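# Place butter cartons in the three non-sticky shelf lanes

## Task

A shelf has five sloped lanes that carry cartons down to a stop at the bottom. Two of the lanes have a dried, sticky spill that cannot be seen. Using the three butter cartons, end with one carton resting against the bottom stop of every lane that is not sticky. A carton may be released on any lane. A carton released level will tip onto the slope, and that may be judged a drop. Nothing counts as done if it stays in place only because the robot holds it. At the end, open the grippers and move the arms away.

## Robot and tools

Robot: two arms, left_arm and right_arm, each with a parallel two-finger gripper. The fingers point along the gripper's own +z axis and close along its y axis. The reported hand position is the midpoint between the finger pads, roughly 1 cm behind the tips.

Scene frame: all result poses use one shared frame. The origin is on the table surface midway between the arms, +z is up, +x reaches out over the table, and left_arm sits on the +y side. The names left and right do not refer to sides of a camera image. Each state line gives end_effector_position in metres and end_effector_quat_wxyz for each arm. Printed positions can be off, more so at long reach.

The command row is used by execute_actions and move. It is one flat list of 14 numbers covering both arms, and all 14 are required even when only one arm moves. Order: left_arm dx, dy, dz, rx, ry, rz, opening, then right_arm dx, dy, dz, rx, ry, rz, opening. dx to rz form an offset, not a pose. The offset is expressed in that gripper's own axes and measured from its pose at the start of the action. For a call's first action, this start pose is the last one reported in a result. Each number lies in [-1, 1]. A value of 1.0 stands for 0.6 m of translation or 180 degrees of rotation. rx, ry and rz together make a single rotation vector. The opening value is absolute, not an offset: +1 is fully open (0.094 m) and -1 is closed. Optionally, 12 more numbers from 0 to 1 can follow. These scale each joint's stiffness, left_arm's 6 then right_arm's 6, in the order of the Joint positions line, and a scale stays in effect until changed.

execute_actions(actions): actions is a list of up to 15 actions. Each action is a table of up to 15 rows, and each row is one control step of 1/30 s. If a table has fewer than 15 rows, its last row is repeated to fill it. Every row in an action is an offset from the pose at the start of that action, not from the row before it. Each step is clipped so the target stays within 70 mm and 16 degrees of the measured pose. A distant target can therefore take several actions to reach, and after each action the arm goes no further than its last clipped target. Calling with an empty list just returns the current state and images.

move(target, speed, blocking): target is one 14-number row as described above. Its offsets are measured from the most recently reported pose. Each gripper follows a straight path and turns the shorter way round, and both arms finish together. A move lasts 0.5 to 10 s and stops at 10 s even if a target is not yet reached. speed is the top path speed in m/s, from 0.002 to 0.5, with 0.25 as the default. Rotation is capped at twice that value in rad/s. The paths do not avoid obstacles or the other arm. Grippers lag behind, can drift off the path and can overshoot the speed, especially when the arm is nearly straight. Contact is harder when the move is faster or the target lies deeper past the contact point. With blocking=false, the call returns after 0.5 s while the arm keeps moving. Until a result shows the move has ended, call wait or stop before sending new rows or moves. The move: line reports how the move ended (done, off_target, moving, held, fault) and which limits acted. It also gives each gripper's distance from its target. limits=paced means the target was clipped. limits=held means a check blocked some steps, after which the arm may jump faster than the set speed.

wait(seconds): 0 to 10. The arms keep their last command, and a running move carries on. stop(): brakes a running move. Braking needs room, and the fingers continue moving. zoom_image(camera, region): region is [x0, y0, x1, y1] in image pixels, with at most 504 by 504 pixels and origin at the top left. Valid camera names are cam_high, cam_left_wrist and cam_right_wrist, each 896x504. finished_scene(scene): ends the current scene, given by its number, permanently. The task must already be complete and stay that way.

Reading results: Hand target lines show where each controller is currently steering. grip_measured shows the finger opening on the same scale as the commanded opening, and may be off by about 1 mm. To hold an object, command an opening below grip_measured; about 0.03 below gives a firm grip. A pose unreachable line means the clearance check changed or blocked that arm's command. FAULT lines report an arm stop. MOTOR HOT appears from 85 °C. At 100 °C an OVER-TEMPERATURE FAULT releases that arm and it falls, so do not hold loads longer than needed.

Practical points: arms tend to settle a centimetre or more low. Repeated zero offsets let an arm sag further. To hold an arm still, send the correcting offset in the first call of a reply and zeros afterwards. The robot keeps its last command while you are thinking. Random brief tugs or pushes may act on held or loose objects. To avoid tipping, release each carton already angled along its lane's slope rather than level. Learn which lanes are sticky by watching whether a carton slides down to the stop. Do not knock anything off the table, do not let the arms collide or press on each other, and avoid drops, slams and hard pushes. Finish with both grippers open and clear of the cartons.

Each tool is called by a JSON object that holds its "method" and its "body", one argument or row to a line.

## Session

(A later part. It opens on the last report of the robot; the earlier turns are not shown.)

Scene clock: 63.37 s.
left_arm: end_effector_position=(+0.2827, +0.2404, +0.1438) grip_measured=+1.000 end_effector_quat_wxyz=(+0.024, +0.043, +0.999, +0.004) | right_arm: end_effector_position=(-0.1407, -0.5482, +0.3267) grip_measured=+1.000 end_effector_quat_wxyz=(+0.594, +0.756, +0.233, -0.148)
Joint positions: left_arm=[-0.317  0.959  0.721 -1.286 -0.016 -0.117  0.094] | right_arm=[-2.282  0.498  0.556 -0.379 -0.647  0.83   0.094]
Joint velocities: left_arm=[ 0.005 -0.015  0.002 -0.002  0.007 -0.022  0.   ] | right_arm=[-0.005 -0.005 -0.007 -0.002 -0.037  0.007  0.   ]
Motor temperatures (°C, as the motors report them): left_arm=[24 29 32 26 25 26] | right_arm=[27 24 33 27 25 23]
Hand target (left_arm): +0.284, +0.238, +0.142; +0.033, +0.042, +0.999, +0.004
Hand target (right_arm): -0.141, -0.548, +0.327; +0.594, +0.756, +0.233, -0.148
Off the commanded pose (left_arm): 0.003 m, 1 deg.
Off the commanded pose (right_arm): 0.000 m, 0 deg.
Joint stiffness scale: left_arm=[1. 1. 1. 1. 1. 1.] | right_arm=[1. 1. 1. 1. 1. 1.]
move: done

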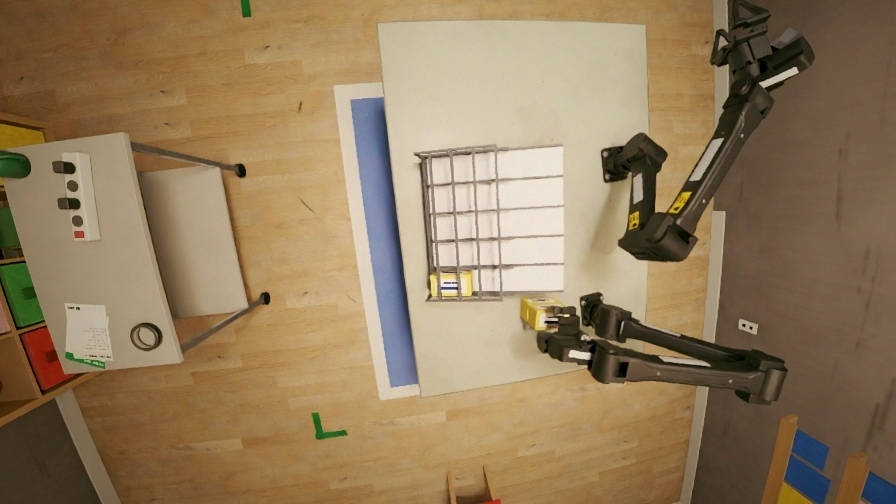

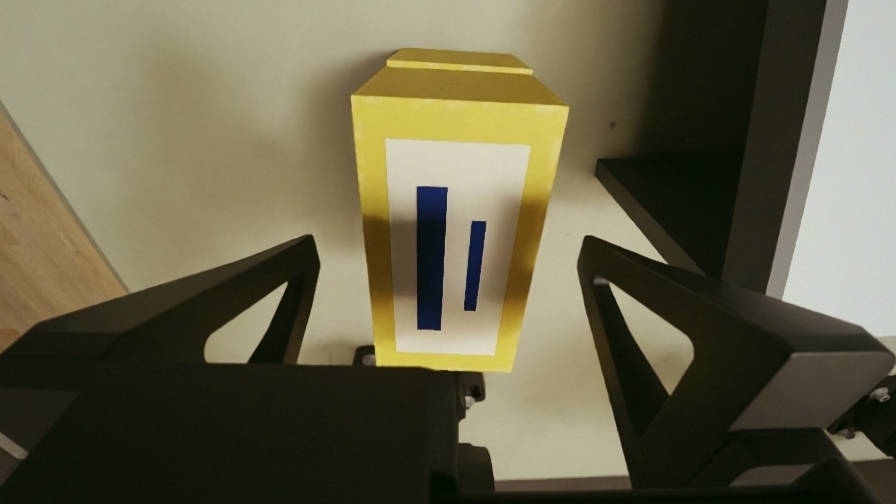

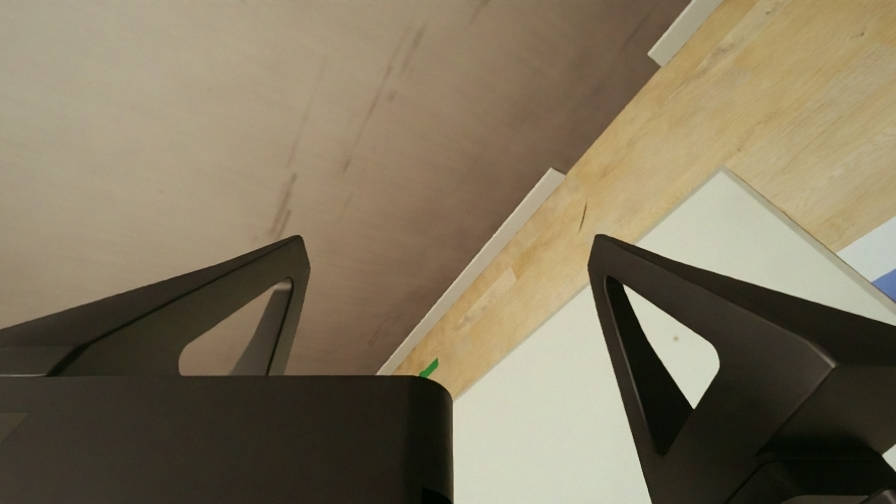

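{"method": "move", "body": {
  "target": [0.015,-0.004,0.085,0,-0.006,0.02,1,0,0,0,0,0,0,1],
  "speed": 0.1
}}

Scene clock: 73.00 s.
left_arm: end_effector_position=(+0.2757, +0.2413, +0.0984) grip_measured=+1.000 end_effector_quat_wxyz=(+0.034, +0.059, +0.998, +0.003) | right_arm: end_effector_position=(-0.1407, -0.5482, +0.3267) grip_measured=+1.000 end_effector_quat_wxyz=(+0.594, +0.756, +0.233, -0.148)
Joint positions: left_arm=[-0.32   0.968  0.6   -1.138 -0.016 -0.086  0.094] | right_arm=[-2.282  0.498  0.556 -0.379 -0.647  0.83   0.094]
Joint velocities: left_arm=[ 0.005 -0.005  0.017 -0.002 -0.022 -0.037  0.   ] | right_arm=[-0.005 -0.005 -0.012  0.017 -0.022 -0.022  0.   ]
Motor temperatures (°C, as the motors report them): left_arm=[24 29 32 26 25 26] | right_arm=[27 24 34 27 25 23]
Hand target (left_arm): +0.275, +0.239, +0.093; +0.034, +0.075, +0.997, +0.004
Hand target (right_arm): -0.141, -0.548, +0.327; +0.594, +0.756, +0.233, -0.148
Off the commanded pose (left_arm): 0.006 m, 2 deg.
Off the commanded pose (right_arm): 0.000 m, 0 deg.
Joint stiffness scale: left_arm=[1. 1. 1. 1. 1. 1.] | right_arm=[1. 1. 1. 1. 1. 1.]
move: done

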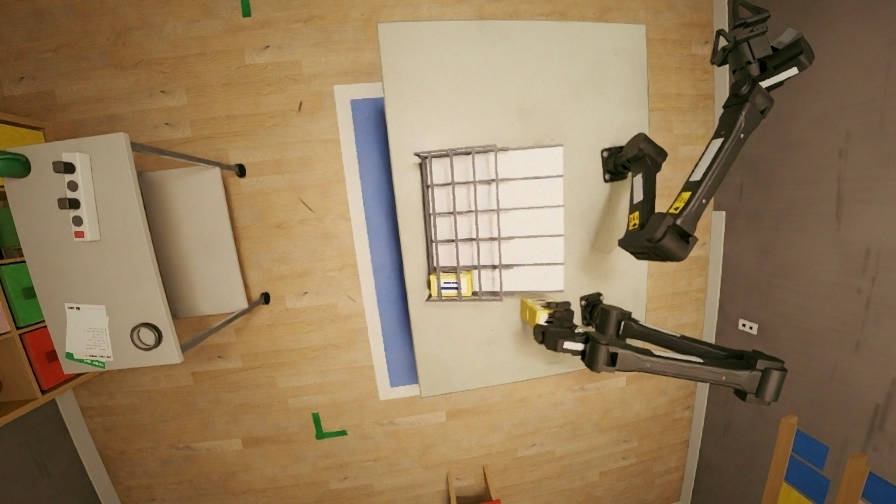

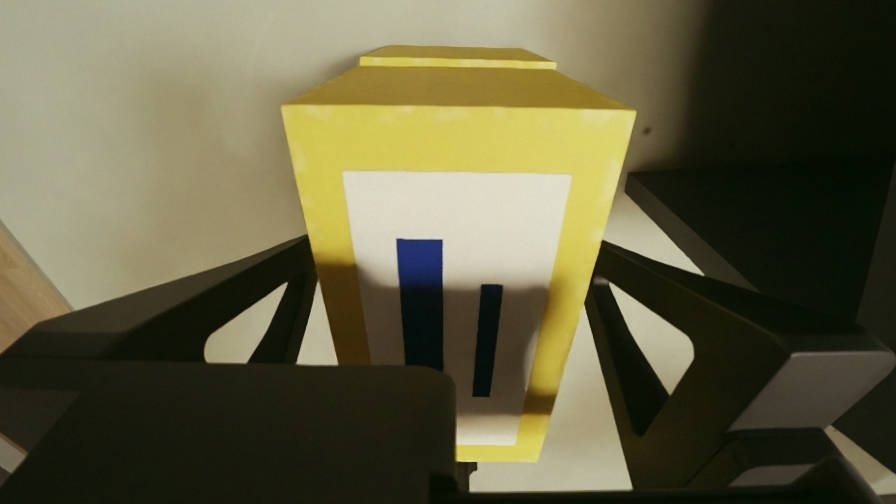

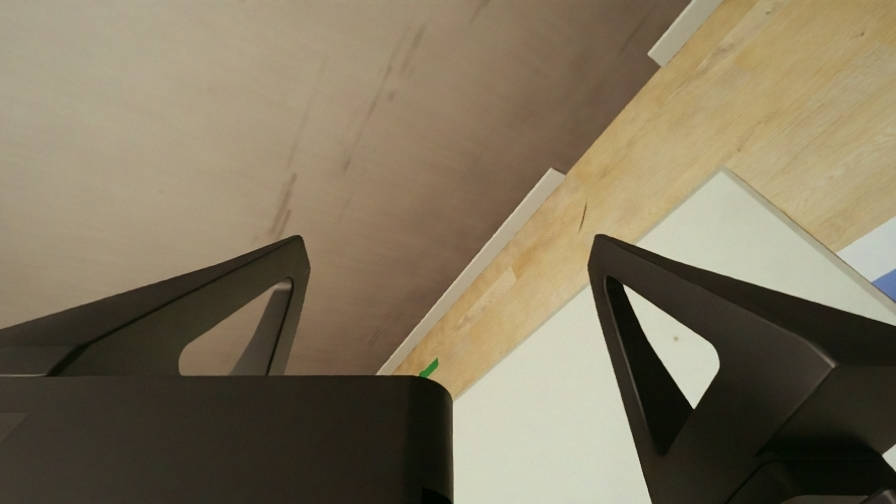

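{"method": "execute_actions", "body": {
  "actions": [
    [[0,0,0,0,0,0,0.29,0,0,0,0,0,0,1]],
    [[0,0,0,0,0,0,0.29,0,0,0,0,0,0,1]]
  ]
}}

{"method": "move", "body": {
  "target": [-0.08,0,-0.3,0,0,0,0.29,0,0,0,0,0,0,1]
}}

{"method": "move", "body": {
  "target": [-0.05,-0.39,-0.03,0,0.07,-0.01,0.29,0,0,0,0,0,0,1]
}}

Scene clock: 77.60 s.
left_arm: end_effector_position=(+0.2757, +0.2410, +0.0984) grip_measured=+0.331 end_effector_quat_wxyz=(+0.034, +0.060, +0.998, +0.002) | right_arm: end_effector_position=(-0.1407, -0.5482, +0.3267) grip_measured=+1.000 end_effector_quat_wxyz=(+0.594, +0.756, +0.233, -0.148)
Joint positions: left_arm=[-0.32   0.968  0.6   -1.138 -0.014 -0.085  0.063] | right_arm=[-2.282  0.498  0.556 -0.379 -0.647  0.83   0.094]
Joint velocities: left_arm=[-0.005 -0.015 -0.007  0.012 -0.037 -0.022 -0.001] | right_arm=[-0.005 -0.015 -0.007 -0.002 -0.007  0.007  0.   ]
Motor temperatures (°C, as the motors report them): left_arm=[24 29 32 26 25 26] | right_arm=[27 24 34 27 25 23]
Hand target (left_arm): +0.276, +0.241, +0.098; +0.034, +0.060, +0.998, +0.002
Hand target (right_arm): -0.141, -0.548, +0.327; +0.594, +0.756, +0.233, -0.148
Off the commanded pose (left_arm): 0.000 m, 0 deg.
Off the commanded pose (right_arm): 0.000 m, 0 deg.
Joint stiffness scale: left_arm=[1. 1. 1. 1. 1. 1.] | right_arm=[1. 1. 1. 1. 1. 1.]

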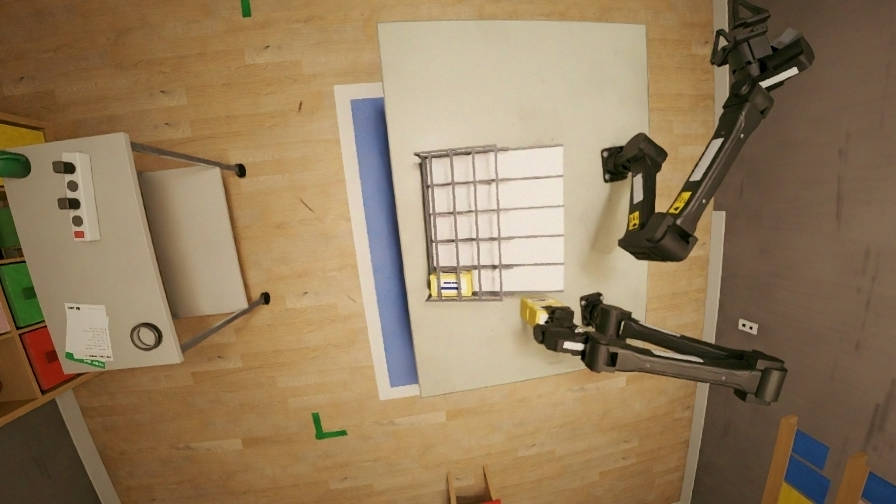

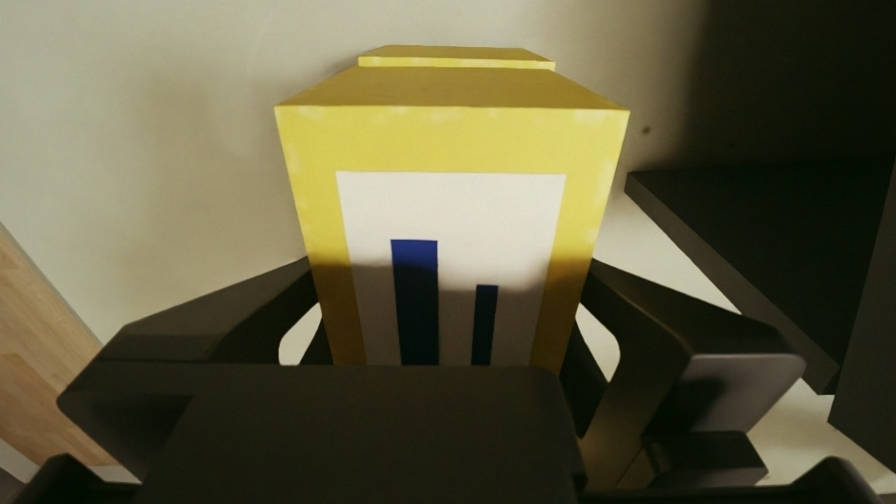

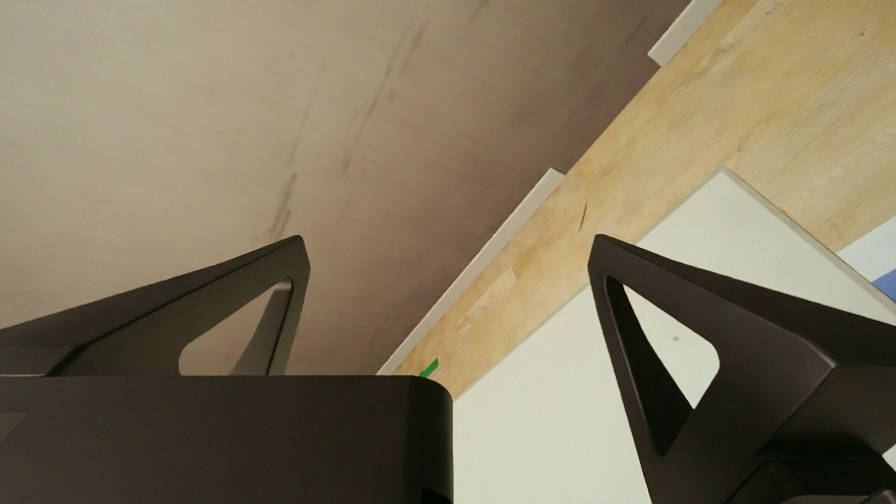

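Scene clock: 78.90 s.
left_arm: end_effector_position=(+0.3028, +0.2353, +0.2555) grip_measured=+0.331 end_effector_quat_wxyz=(+0.011, +0.060, +0.998, +0.006) | right_arm: end_effector_position=(-0.1407, -0.5482, +0.3267) grip_measured=+1.000 end_effector_quat_wxyz=(+0.594, +0.756, +0.233, -0.148)
Joint positions: left_arm=[-0.32   1.006  1.044 -1.588 -0.014 -0.085  0.063] | right_arm=[-2.282  0.498  0.556 -0.379 -0.647  0.83   0.094]
Joint velocities: left_arm=[-0.005 -0.005 -0.007  0.007  0.081 -0.066  0.   ] | right_arm=[ 0.005 -0.015 -0.012  0.007  0.007  0.007  0.   ]
Motor temperatures (°C, as the motors report them): left_arm=[24 29 33 26 25 26] | right_arm=[27 24 34 27 25 23]
Hand target (left_arm): +0.312, +0.236, +0.280; +0.034, +0.060, +0.998, +0.003
Hand target (right_arm): -0.141, -0.548, +0.327; +0.594, +0.756, +0.233, -0.148
Off the commanded pose (left_arm): 0.027 m, 3 deg.
Off the commanded pose (right_arm): 0.000 m, 0 deg.
Joint stiffness scale: left_arm=[1. 1. 1. 1. 1. 1.] | right_arm=[1. 1. 1. 1. 1. 1.]
move: off_target (left_arm); limits=paced

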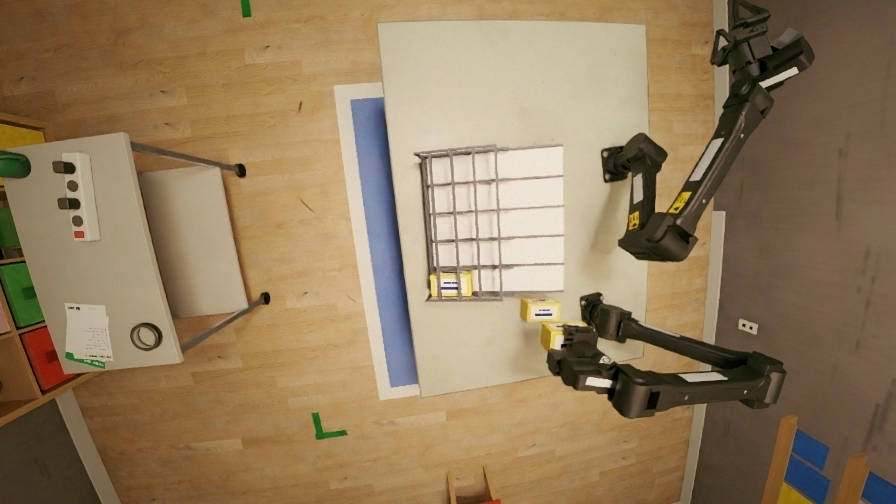

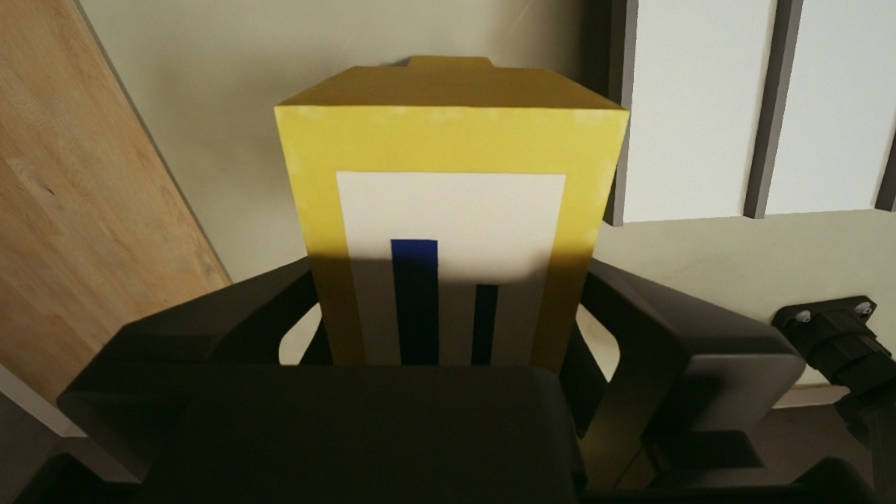

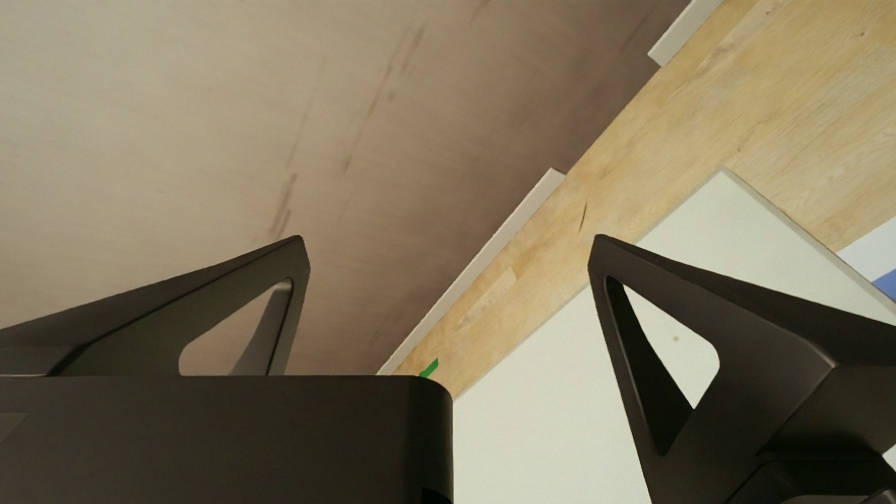

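Scene clock: 80.43 s.
left_arm: end_effector_position=(+0.2945, +0.0048, +0.2397) grip_measured=+0.331 end_effector_quat_wxyz=(-0.106, +0.052, +0.993, +0.017) | right_arm: end_effector_position=(-0.1407, -0.5482, +0.3267) grip_measured=+1.000 end_effector_quat_wxyz=(+0.594, +0.756, +0.233, -0.148)
Joint positions: left_arm=[-0.906  1.44   1.35  -1.661  0.118 -0.676  0.063] | right_arm=[-2.282  0.498  0.556 -0.379 -0.647  0.83   0.094]
Joint velocities: left_arm=[-0.015 -0.015  0.002 -0.007  0.037 -0.022  0.   ] | right_arm=[ 0.005 -0.015  0.012 -0.012 -0.022 -0.037  0.   ]
Motor temperatures (°C, as the motors report them): left_arm=[24 29 33 26 25 26] | right_arm=[27 24 34 27 25 23]
Hand target (left_arm): +0.302, -0.003, +0.269; -0.085, +0.043, +0.995, -0.002
Hand target (right_arm): -0.141, -0.548, +0.327; +0.594, +0.756, +0.233, -0.148
Off the commanded pose (left_arm): 0.033 m, 1 deg.
Off the commanded pose (right_arm): 0.000 m, 0 deg.
Joint stiffness scale: left_arm=[1. 1. 1. 1. 1. 1.] | right_arm=[1. 1. 1. 1. 1. 1.]
joint sent to its limit (left arm) — the command would take joint 4 (wrist pitch) past its lower limit, so that joint was sent only as far as its limit.
move: off_target (left_arm)

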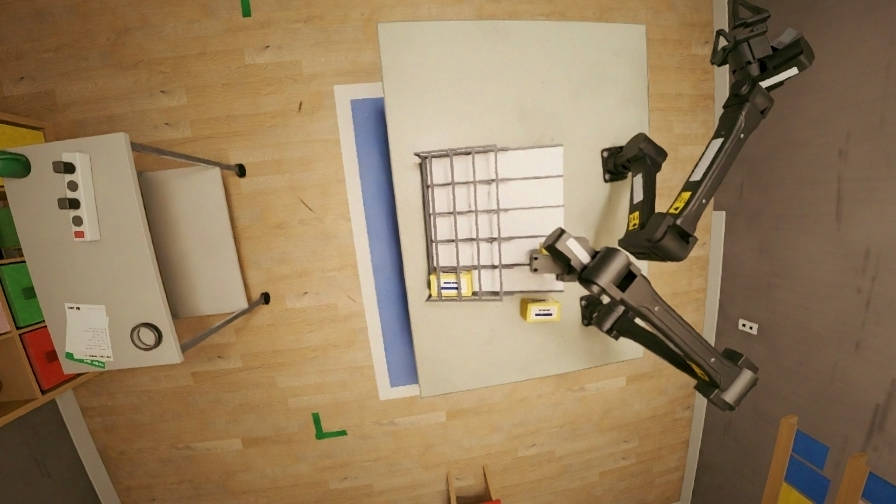

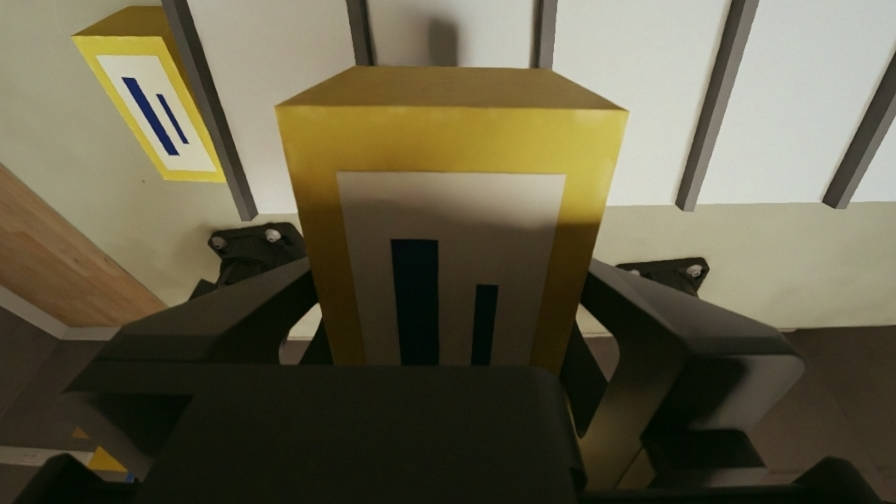

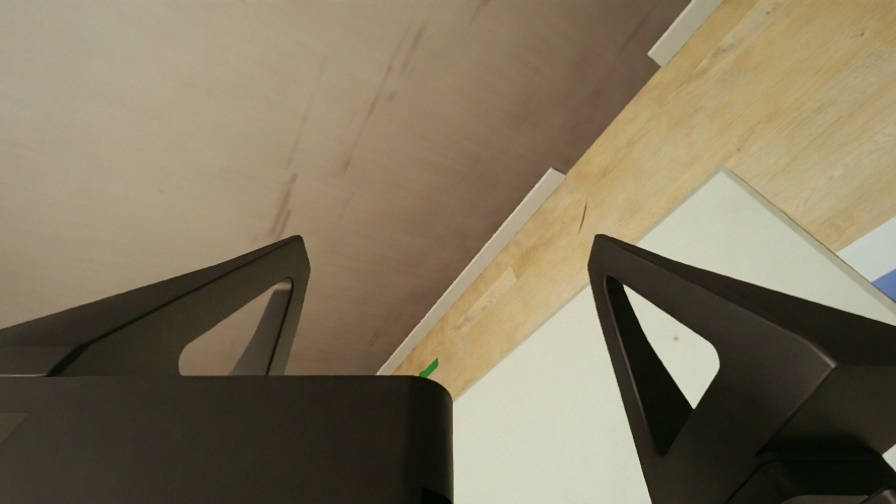

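{"method": "move", "body": {
  "target": [-0.09,0,0.057,0.008,0.012,-0.005,0.29,0,0,0,0,0,0,1],
  "speed": 0.12
}}

Scene clock: 83.93 s.
left_arm: end_effector_position=(+0.3357, +0.0032, +0.1876) grip_measured=+0.331 end_effector_quat_wxyz=(-0.134, +0.035, +0.990, +0.019) | right_arm: end_effector_position=(-0.1407, -0.5482, +0.3267) grip_measured=+1.000 end_effector_quat_wxyz=(+0.594, +0.756, +0.233, -0.148)
Joint positions: left_arm=[-0.828  1.572  1.35  -1.584  0.138 -0.627  0.063] | right_arm=[-2.282  0.498  0.556 -0.379 -0.647  0.83   0.094]
Joint velocities: left_arm=[-0.015 -0.005 -0.017 -0.012 -0.007  0.051  0.   ] | right_arm=[ 0.005 -0.005 -0.002 -0.017 -0.022  0.007  0.   ]
Motor temperatures (°C, as the motors report them): left_arm=[24 29 34 26 25 26] | right_arm=[27 24 34 27 25 23]
Hand target (left_arm): +0.340, +0.002, +0.194; -0.125, +0.042, +0.991, +0.007
Hand target (right_arm): -0.141, -0.548, +0.327; +0.594, +0.756, +0.233, -0.148
Off the commanded pose (left_arm): 0.009 m, 2 deg.
Off the commanded pose (right_arm): 0.000 m, 0 deg.
Joint stiffness scale: left_arm=[1. 1. 1. 1. 1. 1.] | right_arm=[1. 1. 1. 1. 1. 1.]
move: done

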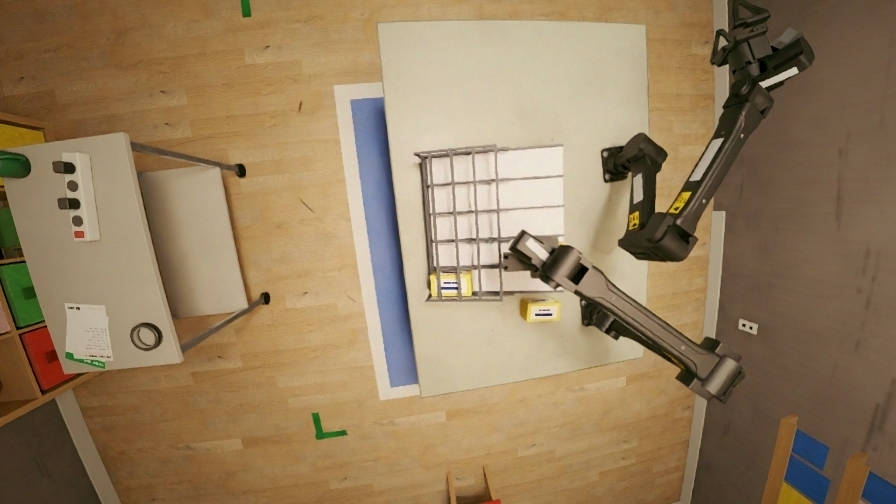

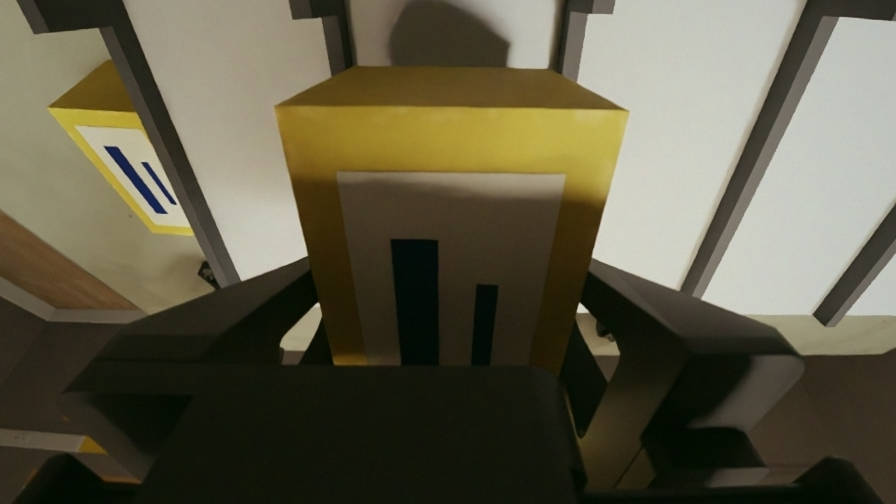

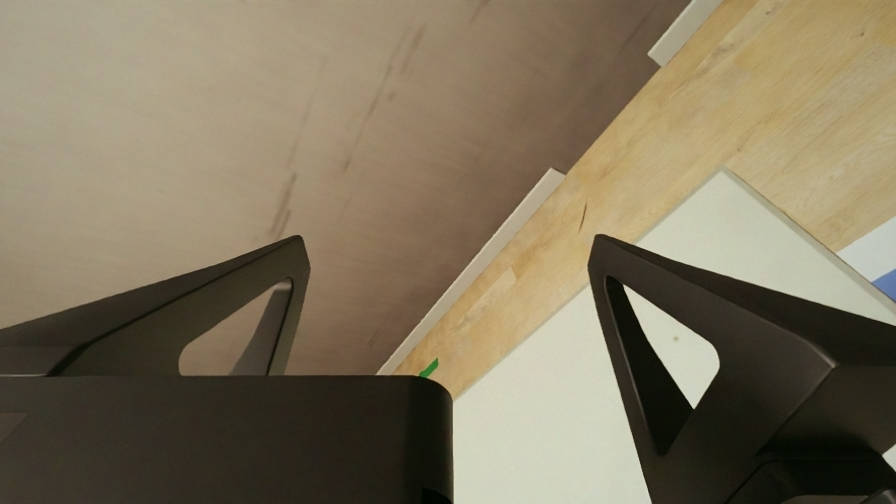

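{"method": "move", "body": {
  "target": [-0.01,-0.004,0.058,0.008,-0.006,0.004,0.29,0,0,0,0,0,0,1],
  "speed": 0.03
}}

Scene clock: 87.17 s.
left_arm: end_effector_position=(+0.3320, +0.0055, +0.1598) grip_measured=+0.331 end_effector_quat_wxyz=(-0.128, +0.036, +0.991, +0.011) | right_arm: end_effector_position=(-0.1407, -0.5482, +0.3267) grip_measured=+1.000 end_effector_quat_wxyz=(+0.594, +0.756, +0.233, -0.148)
Joint positions: left_arm=[-0.828  1.567  1.271 -1.49   0.142 -0.625  0.063] | right_arm=[-2.282  0.498  0.556 -0.379 -0.647  0.83   0.094]
Joint velocities: left_arm=[-0.005 -0.005 -0.002 -0.002 -0.051  0.007 -0.001] | right_arm=[-0.005 -0.005  0.002 -0.007 -0.11  -0.007  0.   ]
Motor temperatures (°C, as the motors report them): left_arm=[24 29 34 26 25 26] | right_arm=[27 24 34 27 25 23]
Hand target (left_arm): +0.332, +0.002, +0.153; -0.125, +0.039, +0.991, +0.006
Hand target (right_arm): -0.141, -0.548, +0.327; +0.594, +0.756, +0.233, -0.148
Off the commanded pose (left_arm): 0.008 m, 1 deg.
Off the commanded pose (right_arm): 0.000 m, 0 deg.
Joint stiffness scale: left_arm=[1. 1. 1. 1. 1. 1.] | right_arm=[1. 1. 1. 1. 1. 1.]
move: done

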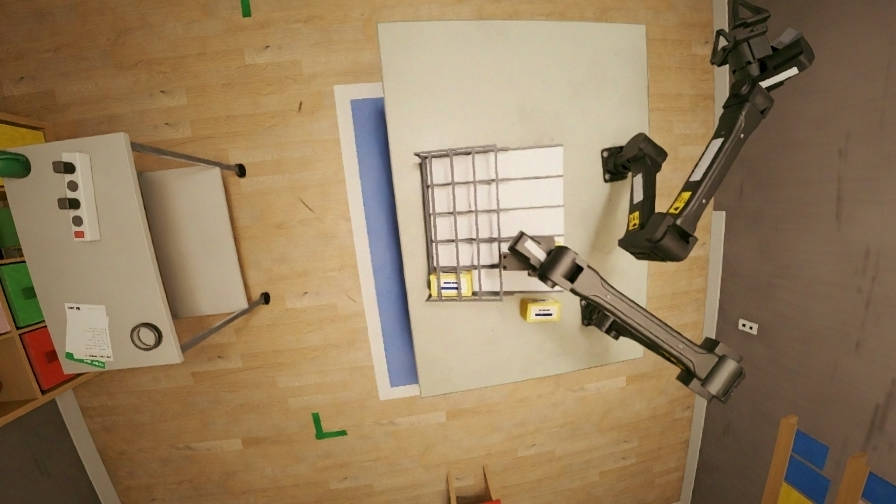

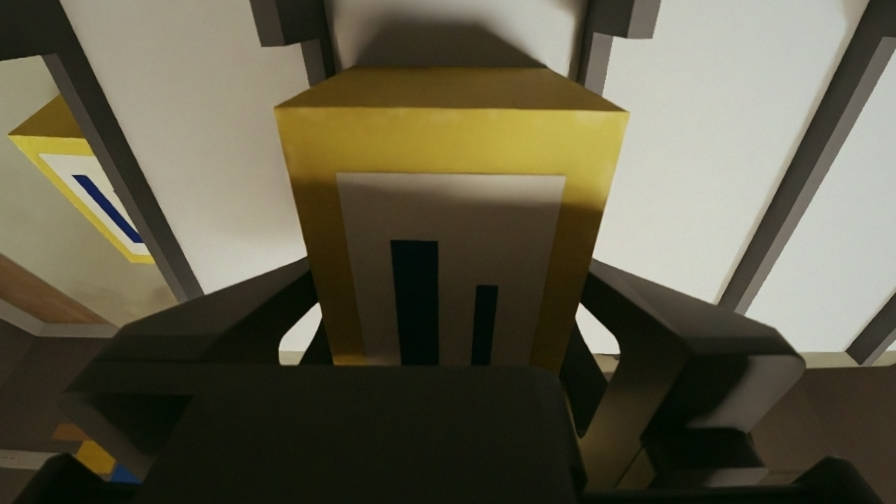

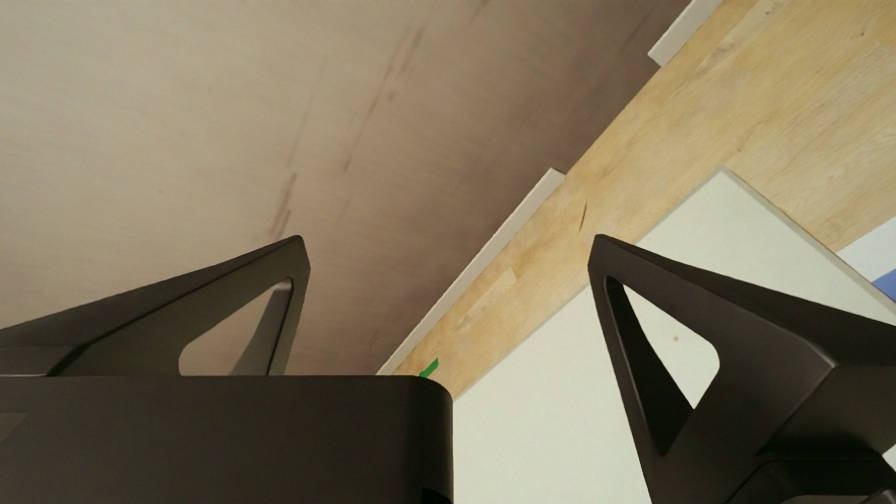

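Likely contact. Release.

{"method": "execute_actions", "body": {
  "actions": [
    [[0,0,0,0,0,0,0.65,0,0,0,0,0,0,1]],
    [[0,0,0,0,0,0,0.65,0,0,0,0,0,0,1]],
    [[0,0,0,0,0,0,0.65,0,0,0,0,0,0,1]]
  ]
}}

Scene clock: 91.13 s.
left_arm: end_effector_position=(+0.3320, +0.0055, +0.1598) grip_measured=+0.648 end_effector_quat_wxyz=(-0.128, +0.036, +0.991, +0.011) | right_arm: end_effector_position=(-0.1407, -0.5482, +0.3267) grip_measured=+1.000 end_effector_quat_wxyz=(+0.594, +0.756, +0.233, -0.148)
Joint positions: left_arm=[-0.828  1.567  1.271 -1.49   0.142 -0.625  0.077] | right_arm=[-2.282  0.498  0.556 -0.379 -0.647  0.83   0.094]
Joint velocities: left_arm=[-0.015 -0.005  0.002  0.017 -0.022 -0.037 -0.001] | right_arm=[-0.015  0.005 -0.012  0.002 -0.051  0.007  0.   ]
Motor temperatures (°C, as the motors report them): left_arm=[24 29 33 26 25 26] | right_arm=[27 24 34 27 25 23]
Hand target (left_arm): +0.332, +0.006, +0.160; -0.128, +0.036, +0.991, +0.011
Hand target (right_arm): -0.141, -0.548, +0.327; +0.594, +0.756, +0.233, -0.148
Off the commanded pose (left_arm): 0.000 m, 0 deg.
Off the commanded pose (right_arm): 0.000 m, 0 deg.
Joint stiffness scale: left_arm=[1. 1. 1. 1. 1. 1.] | right_arm=[1. 1. 1. 1. 1. 1.]

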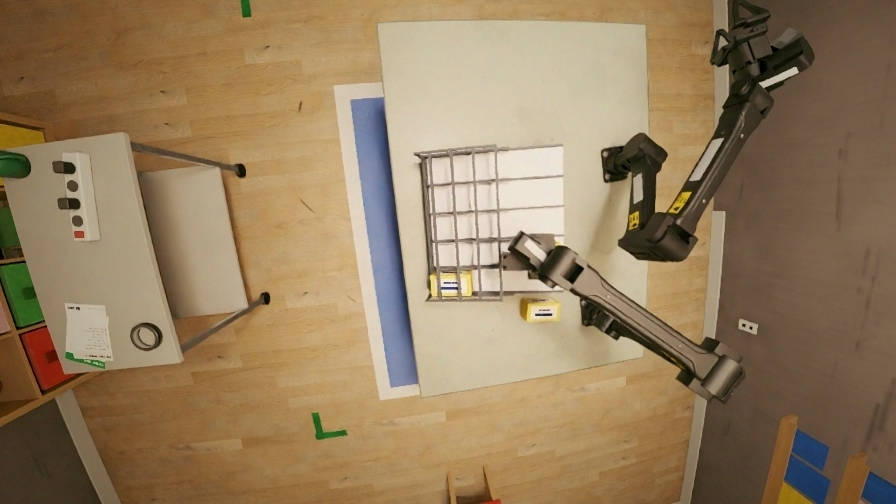

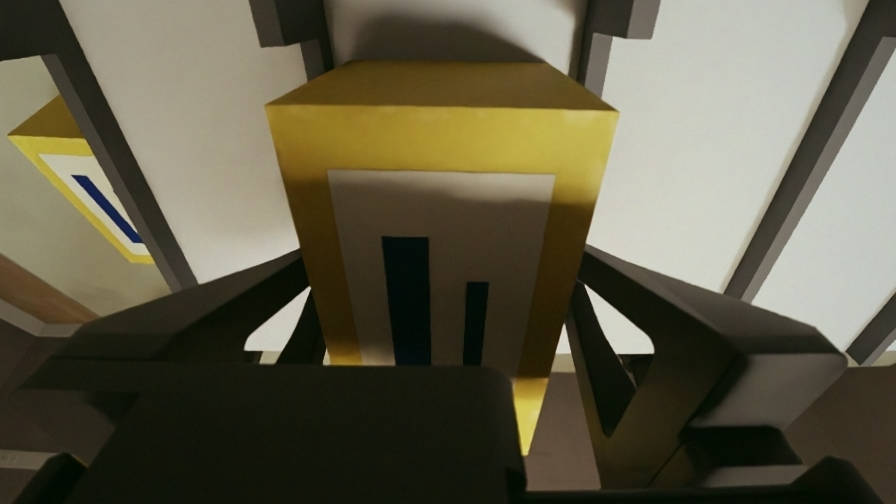

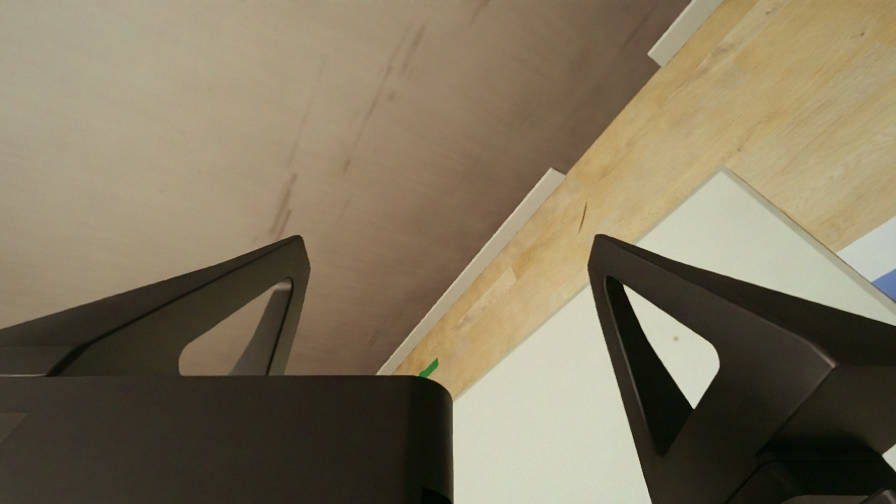

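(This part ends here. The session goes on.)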